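# Place the carton on the raised block inside the tape

## Task

Set the carton down on top of the raised block so that no part of it extends beyond the blue tape outline, with the carton's long side parallel to the outline's long side. It must stay there on its own, with no arm holding it. At the end, release suction and move the tools away from the carton.

## Robot and tools

Robot: two seven-joint xArm arms, left_arm and right_arm, each ending in a vacuum tool with a suction cup. The cup point is the centre of the cup's rim, and the cup faces along the cup point's own +z axis. From about 4 cm behind the rim, the tool body and its wrist camera stick out up to about 9 cm sideways, so leave room for them near the block and the other arm.

Frame: one shared scene frame with its origin on the table top between the arms. +z is up, +x points out over the table, and left_arm is on the +y side. The left base is at (-0.035, +0.291, 0) and the right base at (-0.004, -0.430, 0), in metres. The names left and right do not match the sides of a camera image.

The row (14 numbers, each in [-1, 1]): left_arm dx, dy, dz, rx, ry, rz, left suction, then right_arm dx, dy, dz, rx, ry, rz, right suction. Both arms are always present. dx to rz are an offset, not a pose. They are measured from the cup point's pose in the most recent result that reports it, and they are expressed in that cup point's own axes, not the scene axes. Before any result in a scene, and for later calls within the same reply, they are measured from where the arm is when the action begins. Scale: 1.0 equals 0.6 m of translation or 180 degrees of rotation. rx, ry, rz together form a single rotation vector. An all-zero offset is not a hold: it pulls the arm back to the reference pose. To keep an arm still, send it the offset back to where you want it on the first call of a reply, and zeros on later calls. Suction: any value above 0.01 means on, and 0.01 or less means off. The setting persists, so resend the current value to leave it unchanged.

execute_actions(actions, pictures): actions is a list holding at most one item. An empty list returns the state without moving anything. {"rows": [...], "steps": n} runs up to 15 control steps of 1/30 s each, 15 by default. Each row is measured from the same reference pose, not from the row before it, and the last row repeats if there are fewer rows than steps. {"steps": n} with no rows is a wait of up to 300 steps, counted from the previous result, so time spent replying is included. A refused call sends nothing. pictures is true or false.

move(target, speed): target is one 14-number row, interpreted as above. Each cup point follows a straight path to its target, the two paths finish together, and each takes 0.5 to 10 s. speed is in m/s, from 0.002 to 0.5, default 0.25, and turning is capped at twice that value in rad/s. The paths do not avoid obstacles or the other arm. A faster move, or a target set further past a contact, presses harder. The result includes a move: line giving the ending (done, off_target, moving, held, fault), any limits (paced means the pose was clipped; held means some steps were blocked and the arm may then speed up), and each arm's distance from its target.

wait(seconds): 0 to 10 s, and nothing new is sent. zoom_image(camera, region): region is [x0, y0, x1, y1] in pixels, up to 504 by 504, taken from the latest image of cam_high, cam_low, cam_left_wrist or cam_right_wrist. read_manual(section) returns licence text only. finished_scene(scene) ends the scene with the given number for good and reports whether the goal was met. Call it only once the carton is released and the arms are clear.

Motion: on each step the commanded pose is clipped to within 70 mm and 16 degrees of the measured pose, and position takes priority over orientation. A distant target therefore needs several actions. Check the reported pose and send the remainder. A result with nothing kept back includes a Hand target line showing where each arm is currently being driven.

Result lines: for each arm, end_effector_position (m), end_effector_quat_wxyz and velocities. Reported positions drift more at long reach. suction_measured reads near 0 with no seal, 0.83 or more for an airtight grip, and lower when air leaks in. part_present switches to 1 at 0.50 and back to 0 below 0.45. HELD marks steps whose command was not sent, and pose unreachable names an arm whose command was changed by the clearance check. MOTOR HOT appears from 65 °C, and at 80 °C an OVER-TEMPERATURE FAULT brakes that arm, so avoid holding a load for long.

Gripping: turn suction on and press the 36 mm rim flat onto a smooth face of the carton, clear of its edges, seams and holes. Under vacuum the cup shortens, so the carton sits up to about 12 mm nearer the tool. To release, lower the carton until it is resting on the block, switch suction off, then lift more than 15 mm. If the cup seals onto the table, switch suction off to free it.

Avoid: dropping or sliding the carton, slamming it down, knocking anything off the table (this fails the task), letting the arms collide or press on each other, and pushing hard enough to hit a joint's load limit. That triggers a torque fault: the arm backs off and freezes for 10 s. Loose objects may occasionally be nudged by an outside push, so confirm the final placement in the camera images.

Each tool is called after ">>>" as a command line: name --argument value for each argument, lists and objects as JSON in quotes; but a table of rows of numbers goes row by row, as --pt "numbers of a row", without its own name.

## Session

>>> execute_actions --actions '[]'

Scene clock: 0.00 s of 5000.00 s.
left_arm: end_effector_position=(+0.3587, +0.2196, +0.2433) suction_measured=0.01 part_present=0 end_effector_quat_wxyz=(-0.001, -0.172, +0.985, +0.001) end_effector_velocity=(-0.000, +0.001, +0.000) end_effector_angular_velocity=(+0.002, -0.000, -0.001) | right_arm: end_effector_position=(+0.3948, -0.4061, +0.2430) suction_measured=0.01 part_present=0 end_effector_quat_wxyz=(-0.001, +0.228, +0.974, -0.001) end_effector_velocity=(-0.000, +0.001, -0.000) end_effector_angular_velocity=(-0.000, +0.000, +0.001)
Joint positions: left_arm=[ 0.003 -0.247  0.     0.922  0.002  1.171  1.831] | right_arm=[ 0.003 -0.249 -0.     0.92  -0.002  1.172  2.88 ]
Joint velocities: left_arm=[ 0.    -0.001  0.    -0.     0.002  0.001  0.   ] | right_arm=[ 0.    -0.     0.002 -0.    -0.     0.     0.001]
Motor temperatures (°C, as the motors report them): left_arm=[35 34 34 37 36 41 35] | right_arm=[37 35 36 33 32 39 35]
Hand target (left_arm): +0.359, +0.220, +0.243; -0.001, -0.172, +0.985, +0.001
Hand target (right_arm): +0.395, -0.406, +0.243; -0.001, +0.228, +0.974, -0.001

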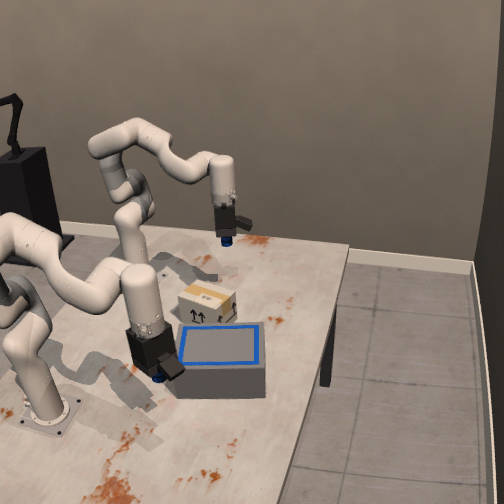

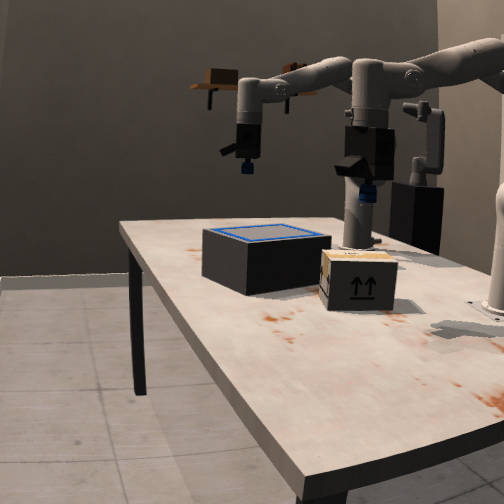

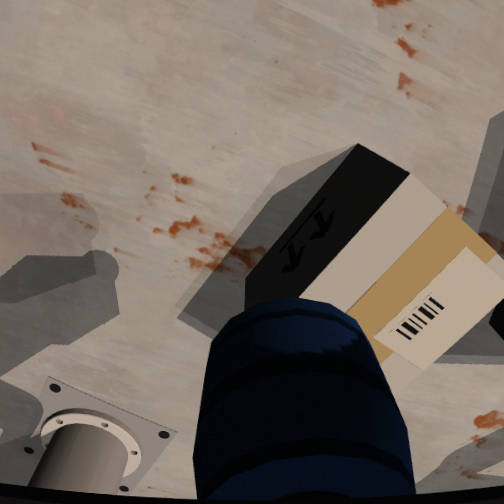

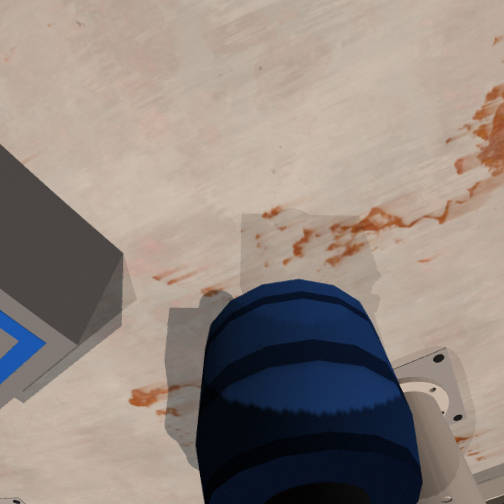

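>>> zoom_image --camera "cam_high" --region '[160, 270, 290, 410]'

>>> zoom_image --camera "cam_low" --region '[190, 200, 410, 330]'

Region (160, 270, 290, 410) of cam_high's 504x504 image, scaled by 3.600, with more detail than that image has; it fills the left 468 columns of this view, and the rest is white.

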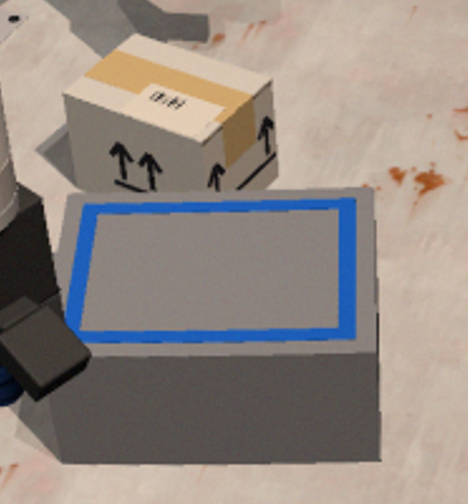

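Region (190, 200, 410, 330) of cam_low's 504x504 image, scaled by 2.291, with more detail than that image has; it fills the top 298 rows of this view, and the rest is white.

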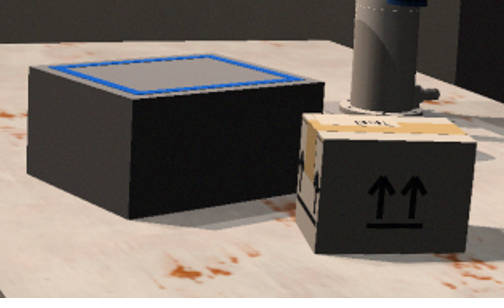

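>>> move --target '[0.124,-0.129,0.17,0,0,0,1,0.04,-0.3,0,0,0,0,0]' --speed 0.4

>>> move --target '[0,0,0.07,0,0,0,1,0,0,0,0,0,0,0]' --speed 0.06

Scene clock: 34.63 s of 5000.00 s.
left_arm: end_effector_position=(+0.3151, +0.1216, +0.1417) suction_measured=0.01 part_present=0 end_effector_quat_wxyz=(-0.000, -0.172, +0.985, +0.001) end_effector_velocity=(-0.003, -0.001, -0.003) end_effector_angular_velocity=(+0.003, +0.005, -0.003) | right_arm: end_effector_position=(+0.2932, -0.5558, +0.2429) suction_measured=0.01 part_present=0 end_effector_quat_wxyz=(-0.002, +0.228, +0.974, -0.001) end_effector_velocity=(-0.001, -0.004, +0.001) end_effector_angular_velocity=(+0.001, -0.004, -0.005)
Joint positions: left_arm=[-0.109 -0.168 -0.156  0.693 -0.033  0.861  1.587] | right_arm=[-0.175 -0.539 -0.236  0.697 -0.13   1.23   2.54 ]
Joint velocities: left_arm=[-0.004  0.004 -0.003 -0.005  0.    -0.003 -0.003] | right_arm=[-0.005 -0.005 -0.007  0.001 -0.002  0.001 -0.005]
Motor temperatures (°C, as the motors report them): left_arm=[35 34 34 40 36 41 35] | right_arm=[37 35 36 35 32 39 35]
Hand target (left_arm): +0.315, +0.121, +0.141; -0.000, -0.171, +0.985, +0.001
Hand target (right_arm): +0.293, -0.556, +0.243; -0.002, +0.229, +0.974, -0.001
Off the commanded pose (left_arm): 0.001 m, 0 deg.
Off the commanded pose (right_arm): 0.001 m, 0 deg.
After step 90, 30.63 s passed at rest.
move: done
camera_calibration (this result's frames):
cam_left_wrist: T_world_to_cam=[[0.338759, -0.940826, 0.00939559, 0.0128934], [-0.854662, -0.303528, 0.421217, 0.273543], [-0.393441, -0.150721, -0.906911, 0.349971], [0, 0, 0, 1]] pos_world=[0.367112, 0.147907, 0.20205]
cam_right_wrist: T_world_to_cam=[[-0.38557, -0.922066, 0.033626, -0.398414], [-0.795015, 0.350498, 0.495078, 0.328151], [-0.46828, 0.164154, -0.868198, 0.519818], [0, 0, 0, 1]] pos_world=[0.350689, -0.56771, 0.302241]

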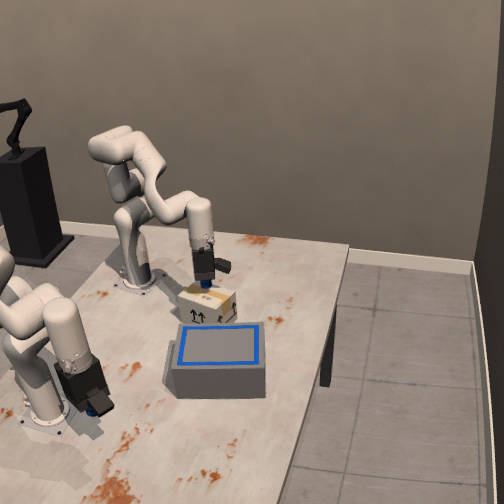

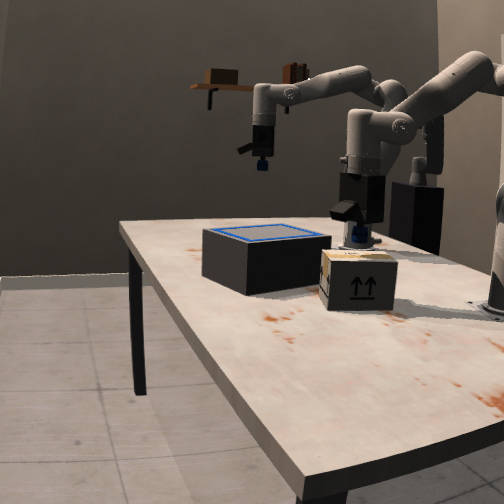

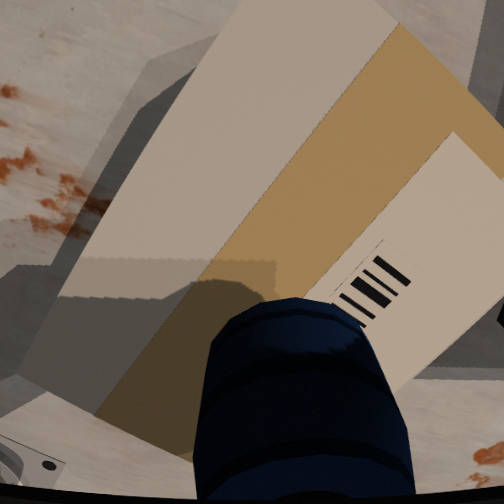

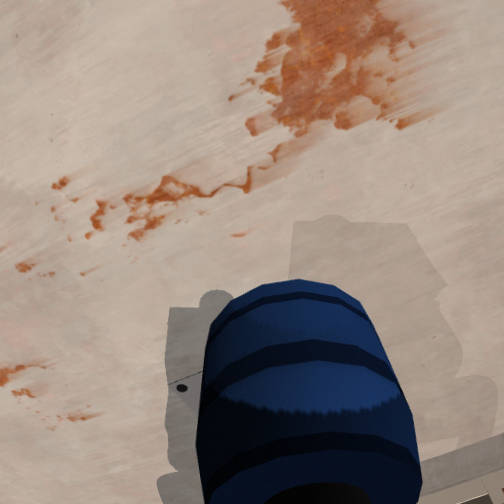

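Scene clock: 35.70 s of 5000.00 s.
left_arm: end_effector_position=(+0.3150, +0.1215, +0.0996) suction_measured=0.94 part_present=1 end_effector_quat_wxyz=(-0.000, -0.172, +0.985, +0.001) end_effector_velocity=(+0.000, +0.000, -0.000) end_effector_angular_velocity=(-0.001, -0.001, +0.003) | right_arm: end_effector_position=(+0.2932, -0.5558, +0.2429) suction_measured=0.01 part_present=0 end_effector_quat_wxyz=(-0.002, +0.228, +0.974, -0.001) end_effector_velocity=(-0.000, -0.000, -0.000) end_effector_angular_velocity=(-0.000, +0.000, -0.000)
Joint positions: left_arm=[-0.107 -0.082 -0.161  0.642 -0.018  0.724  1.575] | right_arm=[-0.175 -0.539 -0.236  0.697 -0.13   1.23   2.54 ]
Joint velocities: left_arm=[ 0.     0.001  0.    -0.    -0.001 -0.002 -0.001] | right_arm=[-0.002  0.     0.001 -0.    -0.    -0.    -0.   ]
Motor temperatures (°C, as the motors report them): left_arm=[35 34 34 41 36 41 35] | right_arm=[37 35 36 35 32 39 35]
Hand target (left_arm): +0.315, +0.121, +0.100; -0.000, -0.172, +0.985, +0.001
Hand target (right_arm): +0.293, -0.556, +0.243; -0.002, +0.228, +0.974, -0.001
Off the commanded pose (left_arm): 0.000 m, 0 deg.
Off the commanded pose (right_arm): 0.000 m, 0 deg.
move: done
camera_calibration (this result's frames):
cam_left_wrist: T_world_to_cam=[[0.338535, -0.940907, 0.00940059, 0.013329], [-0.85463, -0.303282, 0.421458, 0.29111], [-0.393702, -0.150712, -0.906799, 0.311854], [0, 0, 0, 1]] pos_world=[0.367057, 0.14783, 0.159973]
cam_right_wrist: T_world_to_cam=[[-0.38557, -0.922066, 0.0336263, -0.398414], [-0.795015, 0.350497, 0.495078, 0.328151], [-0.468281, 0.164154, -0.868197, 0.519817], [0, 0, 0, 1]] pos_world=[0.350689, -0.56771, 0.302241]

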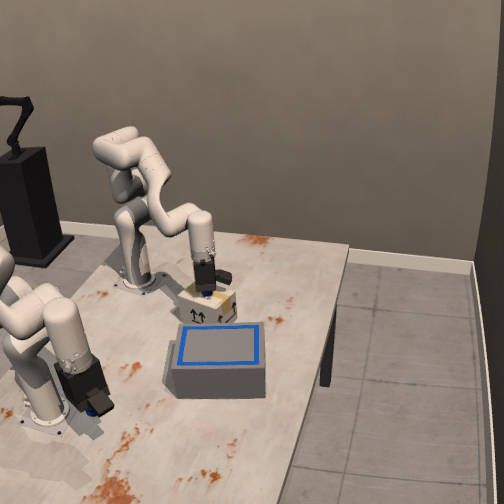

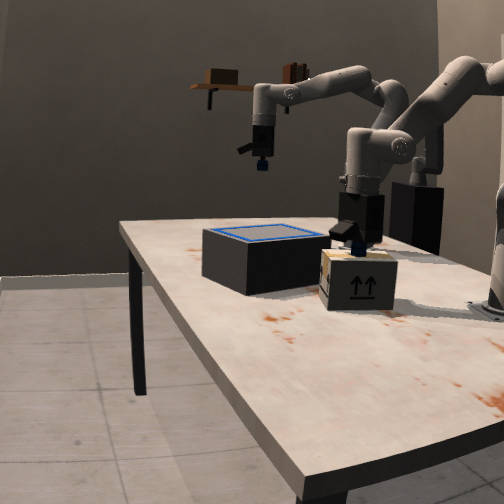

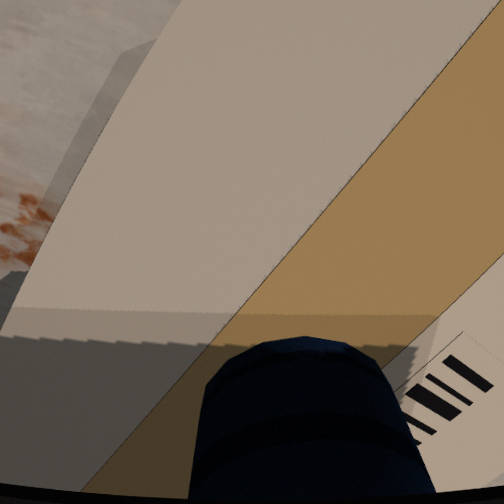

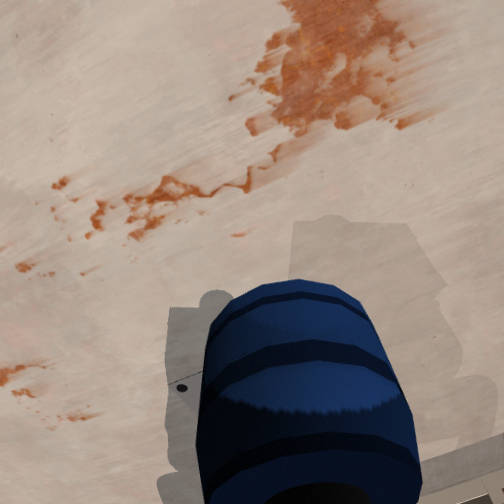

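>>> move --target '[0,0,-0.25,0,0,0,1,0,0,0,0,0,0,0]'

>>> move --target '[-0.0575,-0.441,0,0,0,-0.178,1,0,0,0,0,0,0,0]'

Scene clock: 40.30 s of 5000.00 s.
left_arm: end_effector_position=(+0.3147, +0.1220, +0.2489) suction_measured=0.95 part_present=1 end_effector_quat_wxyz=(-0.001, -0.172, +0.985, +0.001) end_effector_velocity=(+0.004, -0.002, +0.009) end_effector_angular_velocity=(-0.007, -0.018, -0.001) | right_arm: end_effector_position=(+0.2932, -0.5558, +0.2429) suction_measured=0.01 part_present=0 end_effector_quat_wxyz=(-0.002, +0.228, +0.974, -0.001) end_effector_velocity=(+0.000, -0.000, +0.000) end_effector_angular_velocity=(-0.000, -0.000, -0.001)
Joint positions: left_arm=[-0.107 -0.293 -0.144  0.9   -0.043  1.193  1.599] | right_arm=[-0.175 -0.539 -0.236  0.697 -0.13   1.23   2.54 ]
Joint velocities: left_arm=[-0.    -0.006  0.     0.016  0.     0.002  0.   ] | right_arm=[-0.     0.     0.     0.     0.     0.     0.001]
Motor temperatures (°C, as the motors report them): left_arm=[35 34 34 41 36 41 35] | right_arm=[37 35 36 35 32 39 35]
Hand target (left_arm): +0.315, +0.122, +0.250; -0.000, -0.172, +0.985, +0.001
Hand target (right_arm): +0.293, -0.556, +0.243; -0.002, +0.228, +0.974, -0.001
Off the commanded pose (left_arm): 0.001 m, 0 deg.
Off the commanded pose (right_arm): 0.000 m, 0 deg.
After step 90, 0.50 s passed at rest.
move: done
camera_calibration (this result's frames):
cam_left_wrist: T_world_to_cam=[[0.339268, -0.940658, 0.0077221, 0.0126118], [-0.853741, -0.304452, 0.422417, 0.227685], [-0.394999, -0.149905, -0.906369, 0.447364], [0, 0, 0, 1]] pos_world=[0.366814, 0.148245, 0.309202]
cam_right_wrist: T_world_to_cam=[[-0.38557, -0.922066, 0.0336262, -0.398414], [-0.795015, 0.350497, 0.495078, 0.328151], [-0.468281, 0.164154, -0.868197, 0.519817], [0, 0, 0, 1]] pos_world=[0.350689, -0.56771, 0.302241]

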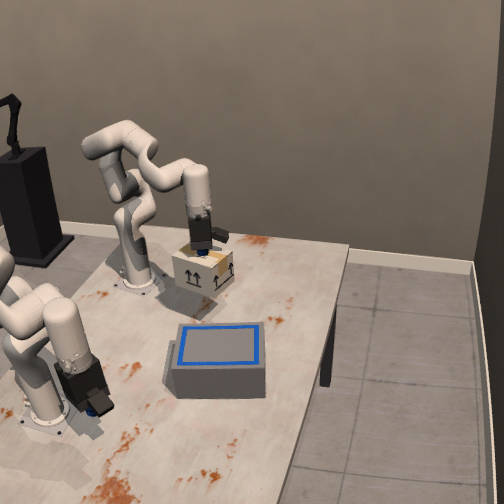

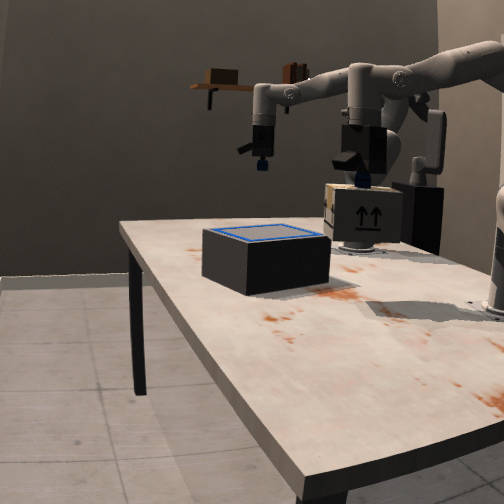

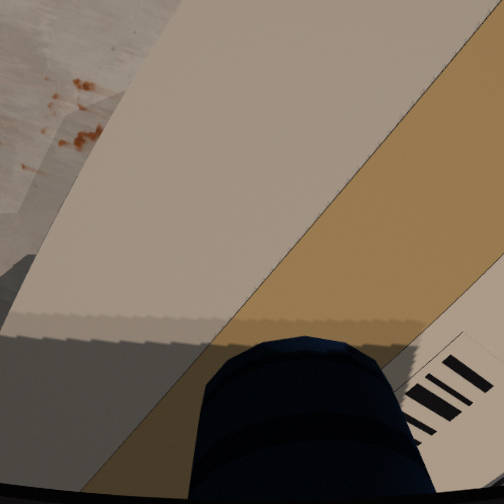

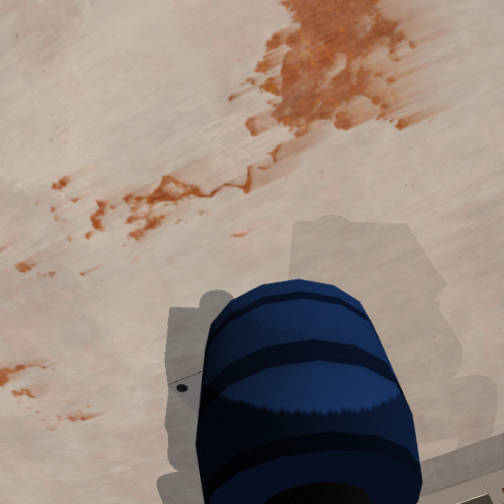

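Scene clock: 41.97 s of 5000.00 s.
left_arm: end_effector_position=(+0.4367, -0.1149, +0.2483) suction_measured=0.95 part_present=1 end_effector_quat_wxyz=(+0.000, -0.438, +0.899, +0.001) end_effector_velocity=(-0.003, -0.004, -0.001) end_effector_angular_velocity=(+0.002, +0.010, -0.004) | right_arm: end_effector_position=(+0.2932, -0.5558, +0.2429) suction_measured=0.01 part_present=0 end_effector_quat_wxyz=(-0.002, +0.228, +0.974, -0.001) end_effector_velocity=(-0.000, -0.000, -0.000) end_effector_angular_velocity=(+0.000, +0.000, -0.001)
Joint positions: left_arm=[-0.338  0.557 -0.287  1.937  0.153  1.402  0.659] | right_arm=[-0.175 -0.539 -0.236  0.697 -0.13   1.23   2.54 ]
Joint velocities: left_arm=[-0.008  0.014 -0.002  0.021 -0.001  0.016 -0.002] | right_arm=[-0.     0.    -0.    -0.    -0.    -0.     0.001]
Motor temperatures (°C, as the motors report them): left_arm=[35 35 34 41 36 41 35] | right_arm=[37 35 36 35 32 39 35]
Hand target (left_arm): +0.437, -0.115, +0.248; +0.000, -0.438, +0.899, +0.001
Hand target (right_arm): +0.293, -0.556, +0.243; -0.002, +0.228, +0.974, -0.001
Off the commanded pose (left_arm): 0.000 m, 0 deg.
Off the commanded pose (right_arm): 0.000 m, 0 deg.
move: done
camera_calibration (this result's frames):
cam_left_wrist: T_world_to_cam=[[0.787294, -0.616514, 0.0089002, -0.410336], [-0.562458, -0.7122, 0.420013, 0.086532], [-0.252605, -0.33568, -0.907474, 0.376225], [0, 0, 0, 1]] pos_world=[0.466762, -0.0650584, 0.308722]
cam_right_wrist: T_world_to_cam=[[-0.38557, -0.922066, 0.0336261, -0.398414], [-0.795015, 0.350497, 0.495078, 0.328151], [-0.468281, 0.164154, -0.868197, 0.519818], [0, 0, 0, 1]] pos_world=[0.350689, -0.56771, 0.302241]

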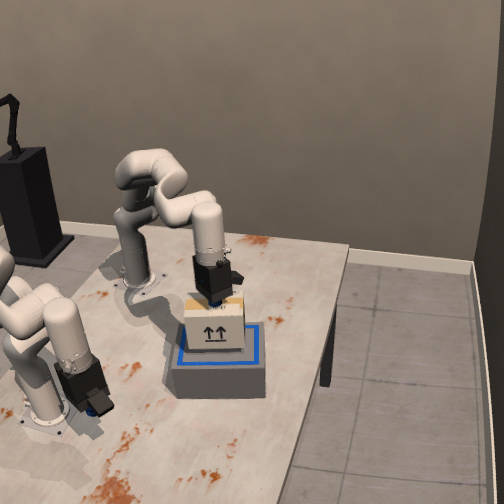

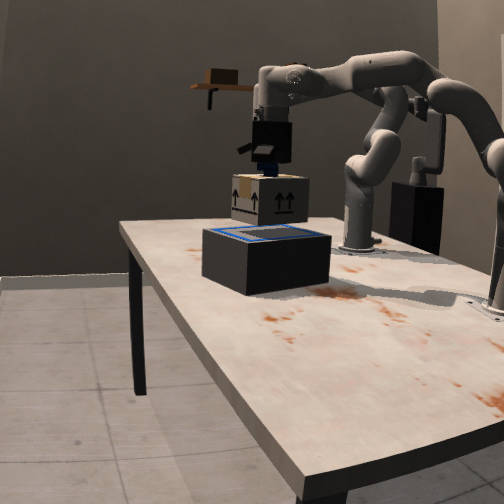

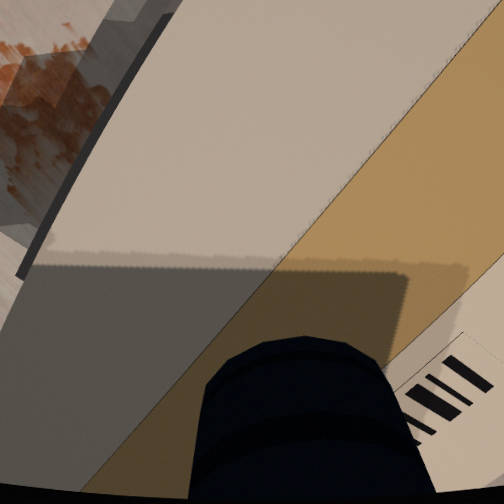

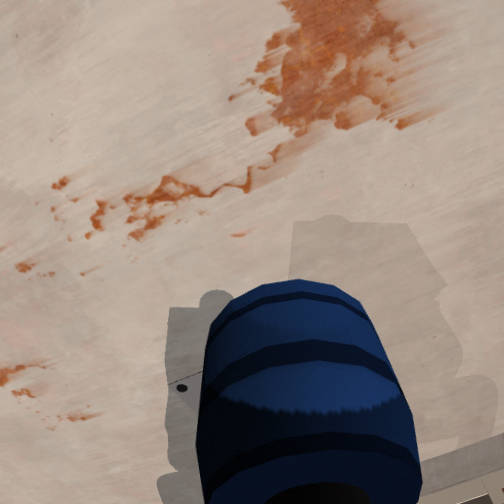

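>>> move --target '[-0.012,-0.009,0.056,0,0,0,1,0,0,0,0,0,0,0]' --speed 0.04

>>> zoom_image --camera "cam_low" --region '[190, 150, 350, 300]'

Scene clock: 48.20 s of 5000.00 s.
left_arm: end_effector_position=(+0.4455, -0.1136, +0.2187) suction_measured=0.95 part_present=1 end_effector_quat_wxyz=(+0.001, -0.437, +0.899, -0.002) end_effector_velocity=(+0.002, -0.001, -0.003) end_effector_angular_velocity=(-0.005, -0.007, -0.001) | right_arm: end_effector_position=(+0.2932, -0.5558, +0.2429) suction_measured=0.01 part_present=0 end_effector_quat_wxyz=(-0.002, +0.228, +0.974, -0.001) end_effector_velocity=(-0.000, -0.000, -0.000) end_effector_angular_velocity=(+0.000, +0.000, +0.000)
Joint positions: left_arm=[-0.325  0.576 -0.282  1.88   0.158  1.322  0.666] | right_arm=[-0.175 -0.539 -0.236  0.697 -0.13   1.23   2.54 ]
Joint velocities: left_arm=[ 0.002  0.002 -0.001 -0.006  0.003 -0.016 -0.   ] | right_arm=[-0.     0.    -0.    -0.001  0.    -0.    -0.001]
Motor temperatures (°C, as the motors report them): left_arm=[35 35 34 42 36 41 35] | right_arm=[37 35 36 35 32 39 35]
Hand target (left_arm): +0.445, -0.113, +0.215; +0.000, -0.438, +0.899, +0.001
Hand target (right_arm): +0.293, -0.556, +0.243; -0.002, +0.228, +0.974, -0.001
Off the commanded pose (left_arm): 0.004 m, 0 deg.
Off the commanded pose (right_arm): 0.000 m, 0 deg.
After step 90, 2.13 s passed at rest.
move: off_target (left_arm)
camera_calibration (this result's frames):
cam_left_wrist: T_world_to_cam=[[0.786747, -0.617102, 0.0146704, -0.4172], [-0.564829, -0.710111, 0.420369, 0.106087], [-0.248993, -0.33901, -0.907235, 0.349967], [0, 0, 0, 1]] pos_world=[0.475291, -0.0634791, 0.279027]
cam_right_wrist: T_world_to_cam=[[-0.385569, -0.922066, 0.0336262, -0.398414], [-0.795015, 0.350497, 0.495078, 0.328151], [-0.468281, 0.164154, -0.868197, 0.519817], [0, 0, 0, 1]] pos_world=[0.350689, -0.567709, 0.302241]

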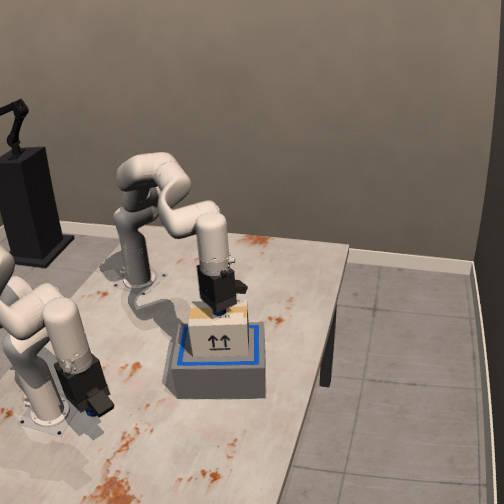

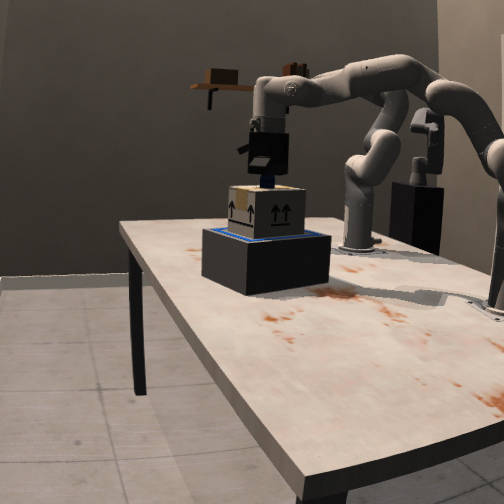

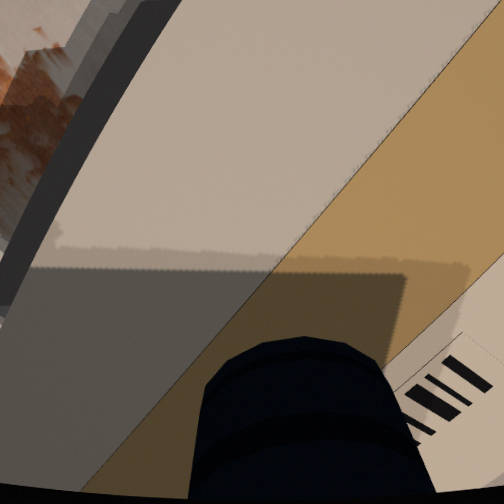

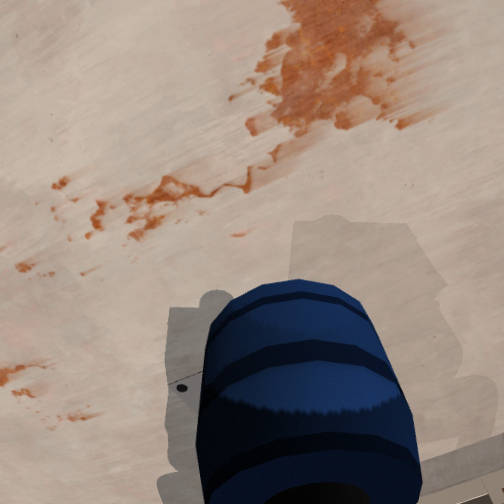

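Region (190, 150, 350, 300) of cam_low's 504x504 image, scaled by 3.150, with more detail than that image has; it fills the top 472 rows of this view, and the rest is white.

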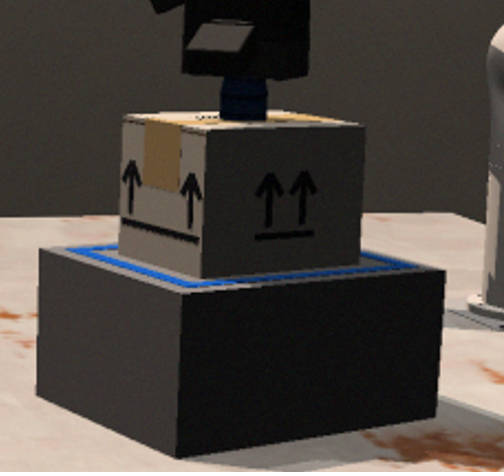

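Inside the tape.

>>> execute_actions --actions '[{"rows":[[0,0,0,0,0,0,0,0,0,0,0,0,0,0]],"steps":15}]' --pictures false

>>> move --target '[0,0,-0.07,0,0,0,0,0,0,0,0,0,0,0]' --speed 0.1

>>> move --target '[-0.2,0.4,-0.08,0,0,0,0,0,0,0,0,0,0,0]' --speed 0.4

Scene clock: 52.57 s of 5000.00 s.
left_arm: end_effector_position=(+0.4457, -0.1131, +0.2179) suction_measured=0.01 part_present=0 end_effector_quat_wxyz=(+0.001, -0.438, +0.899, -0.001) end_effector_velocity=(-0.001, -0.001, +0.001) end_effector_angular_velocity=(-0.000, +0.002, -0.002) | right_arm: end_effector_position=(+0.2932, -0.5558, +0.2429) suction_measured=0.01 part_present=0 end_effector_quat_wxyz=(-0.002, +0.228, +0.974, -0.001) end_effector_velocity=(-0.000, +0.000, -0.000) end_effector_angular_velocity=(-0.000, +0.001, +0.000)
Joint positions: left_arm=[-0.325  0.576 -0.281  1.879  0.158  1.321  0.666] | right_arm=[-0.175 -0.539 -0.236  0.697 -0.13   1.23   2.54 ]
Joint velocities: left_arm=[-0.001 -0.001 -0.001  0.    -0.001  0.003  0.   ] | right_arm=[-0.     0.     0.001 -0.001  0.    -0.    -0.   ]
Motor temperatures (°C, as the motors report them): left_arm=[35 35 34 41 36 41 35] | right_arm=[37 35 36 36 32 39 35]
Hand target (left_arm): +0.445, -0.114, +0.219; +0.001, -0.437, +0.899, -0.002
Hand target (right_arm): +0.293, -0.556, +0.243; -0.002, +0.228, +0.974, -0.001
Off the commanded pose (left_arm): 0.001 m, 0 deg.
Off the commanded pose (right_arm): 0.000 m, 0 deg.
Steps of this call (steps 1 to 90: nothing new was sent; then 0.87 s passed at rest; steps 91 to 105: all 15 steps of this action). Readings (end_effector_position | what the end effector reports):
91: left_arm (+0.4458, -0.1130, +0.2171) | right_arm (+0.2932, -0.5558, +0.2429) | left_arm suction_measured=0.66 part_present=1 | right_arm suction_measured=0.01 part_present=0
92: left_arm (+0.4458, -0.1131, +0.2175) | right_arm (+0.2932, -0.5558, +0.2429) | left_arm suction_measured=0.16 part_present=0 | right_arm suction_measured=0.01 part_present=0
94: left_arm (+0.4458, -0.1131, +0.2176) | right_arm (+0.2932, -0.5558, +0.2429) | left_arm suction_measured=0.01 part_present=0 | right_arm suction_measured=0.01 part_present=0
98: left_arm (+0.4457, -0.1131, +0.2177) | right_arm (+0.2932, -0.5558, +0.2429) | left_arm suction_measured=0.01 part_present=0 | right_arm suction_measured=0.01 part_present=0
105: the state above

Scene clock: 53.60 s of 5000.00 s.
left_arm: end_effector_position=(+0.4454, -0.1127, +0.2589) suction_measured=0.01 part_present=0 end_effector_quat_wxyz=(+0.001, -0.438, +0.899, -0.000) end_effector_velocity=(+0.001, -0.001, +0.005) end_effector_angular_velocity=(-0.004, -0.006, +0.000) | right_arm: end_effector_position=(+0.2932, -0.5558, +0.2429) suction_measured=0.01 part_present=0 end_effector_quat_wxyz=(-0.002, +0.228, +0.974, -0.001) end_effector_velocity=(+0.001, +0.000, +0.001) end_effector_angular_velocity=(-0.001, -0.002, +0.002)
Joint positions: left_arm=[-0.338  0.581 -0.281  2.005  0.156  1.443  0.673] | right_arm=[-0.175 -0.539 -0.236  0.697 -0.13   1.23   2.54 ]
Joint velocities: left_arm=[-0.002 -0.001  0.     0.011  0.     0.005  0.   ] | right_arm=[ 0.001  0.     0.     0.002 -0.    -0.    -0.   ]
Motor temperatures (°C, as the motors report them): left_arm=[35 35 34 41 36 41 35] | right_arm=[37 35 36 36 32 39 35]
Hand target (left_arm): +0.446, -0.113, +0.260; +0.001, -0.438, +0.899, -0.001
Hand target (right_arm): +0.293, -0.556, +0.243; -0.002, +0.228, +0.974, -0.001
Off the commanded pose (left_arm): 0.001 m, 0 deg.
Off the commanded pose (right_arm): 0.000 m, 0 deg.
move: done
camera_calibration (this result's frames):
cam_left_wrist: T_world_to_cam=[[0.78731, -0.616448, 0.0116092, -0.416586], [-0.563332, -0.711563, 0.419923, 0.0890169], [-0.2506, -0.33715, -0.907485, 0.387693], [0, 0, 0, 1]] pos_world=[0.475284, -0.062752, 0.319281]
cam_right_wrist: T_world_to_cam=[[-0.385569, -0.922066, 0.0336262, -0.398414], [-0.795015, 0.350497, 0.495078, 0.328151], [-0.468281, 0.164154, -0.868197, 0.519817], [0, 0, 0, 1]] pos_world=[0.350689, -0.567709, 0.302241]

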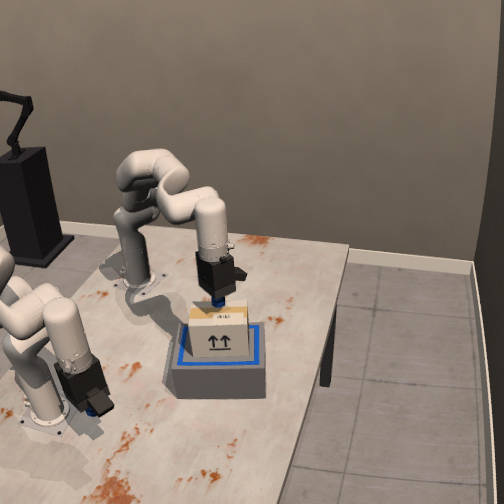

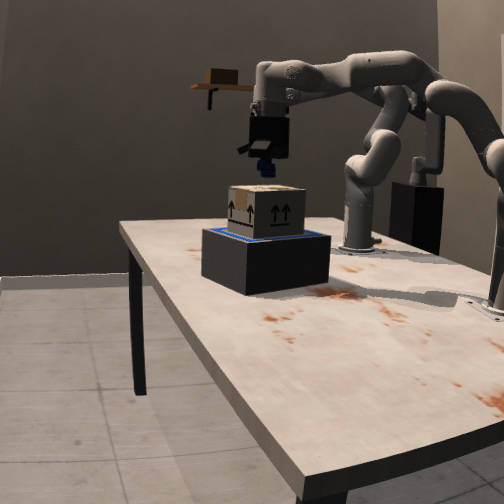

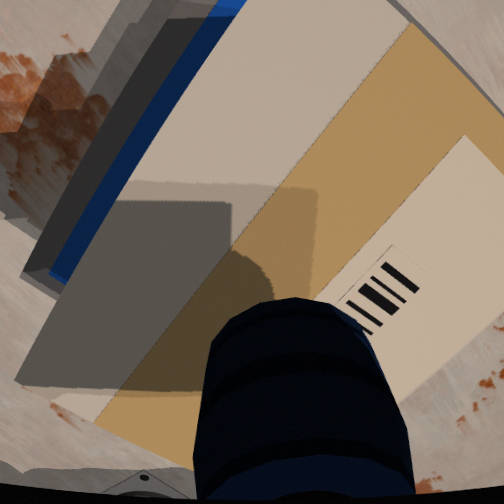

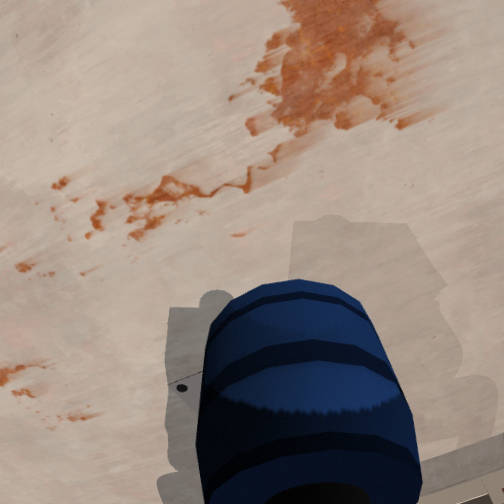

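Scene clock: 54.90 s of 5000.00 s.
left_arm: end_effector_position=(+0.3309, +0.1296, +0.3066) suction_measured=0.01 part_present=0 end_effector_quat_wxyz=(+0.000, -0.437, +0.899, +0.000) end_effector_velocity=(+0.000, +0.002, +0.003) end_effector_angular_velocity=(-0.003, -0.006, +0.004) | right_arm: end_effector_position=(+0.2932, -0.5558, +0.2429) suction_measured=0.01 part_present=0 end_effector_quat_wxyz=(-0.002, +0.228, +0.974, -0.001) end_effector_velocity=(-0.000, +0.000, -0.000) end_effector_angular_velocity=(+0.000, +0.000, +0.001)
Joint positions: left_arm=[-0.068 -0.271 -0.143  1.084 -0.038  1.353  1.072] | right_arm=[-0.175 -0.539 -0.236  0.697 -0.13   1.23   2.54 ]
Joint velocities: left_arm=[ 0.003 -0.009  0.004 -0.003 -0.001 -0.     0.003] | right_arm=[-0.    -0.     0.    -0.     0.     0.001 -0.001]
Motor temperatures (°C, as the motors report them): left_arm=[35 35 34 41 36 41 35] | right_arm=[37 35 36 36 32 39 35]
Hand target (left_arm): +0.331, +0.130, +0.307; +0.000, -0.437, +0.899, +0.000
Hand target (right_arm): +0.293, -0.556, +0.243; -0.002, +0.228, +0.974, -0.001
Off the commanded pose (left_arm): 0.001 m, 0 deg.
Off the commanded pose (right_arm): 0.000 m, 0 deg.
move: done
camera_calibration (this result's frames):
cam_left_wrist: T_world_to_cam=[[0.78647, -0.617545, 0.010125, -0.176718], [-0.563586, -0.710851, 0.420788, 0.176612], [-0.252658, -0.336643, -0.907103, 0.484459], [0, 0, 0, 1]] pos_world=[0.360922, 0.179503, 0.366927]
cam_right_wrist: T_world_to_cam=[[-0.385569, -0.922066, 0.0336262, -0.398414], [-0.795015, 0.350497, 0.495078, 0.328151], [-0.468281, 0.164154, -0.868198, 0.519817], [0, 0, 0, 1]] pos_world=[0.350689, -0.56771, 0.302241]

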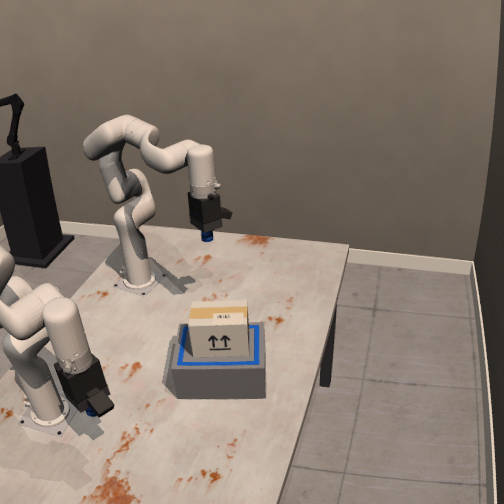

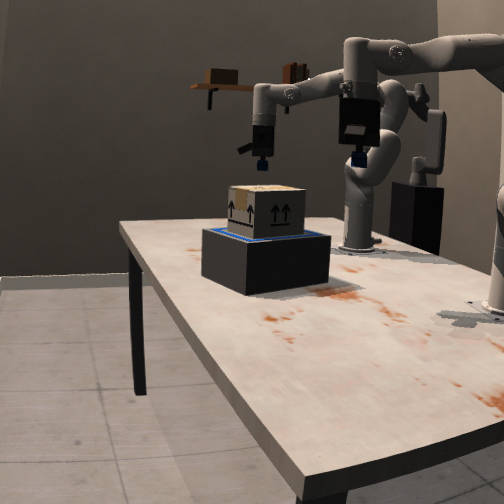

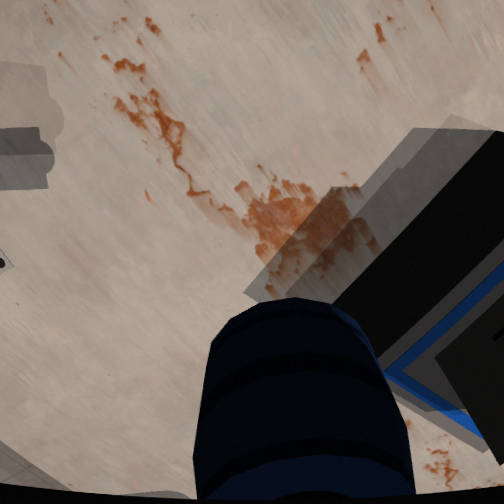

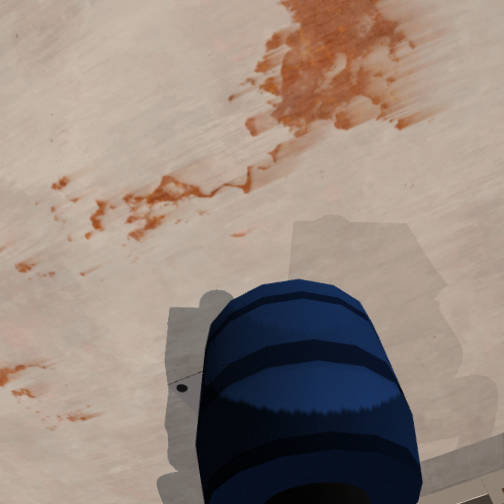

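>>> finished_scene --scene 1

The scene is finished: the task was done.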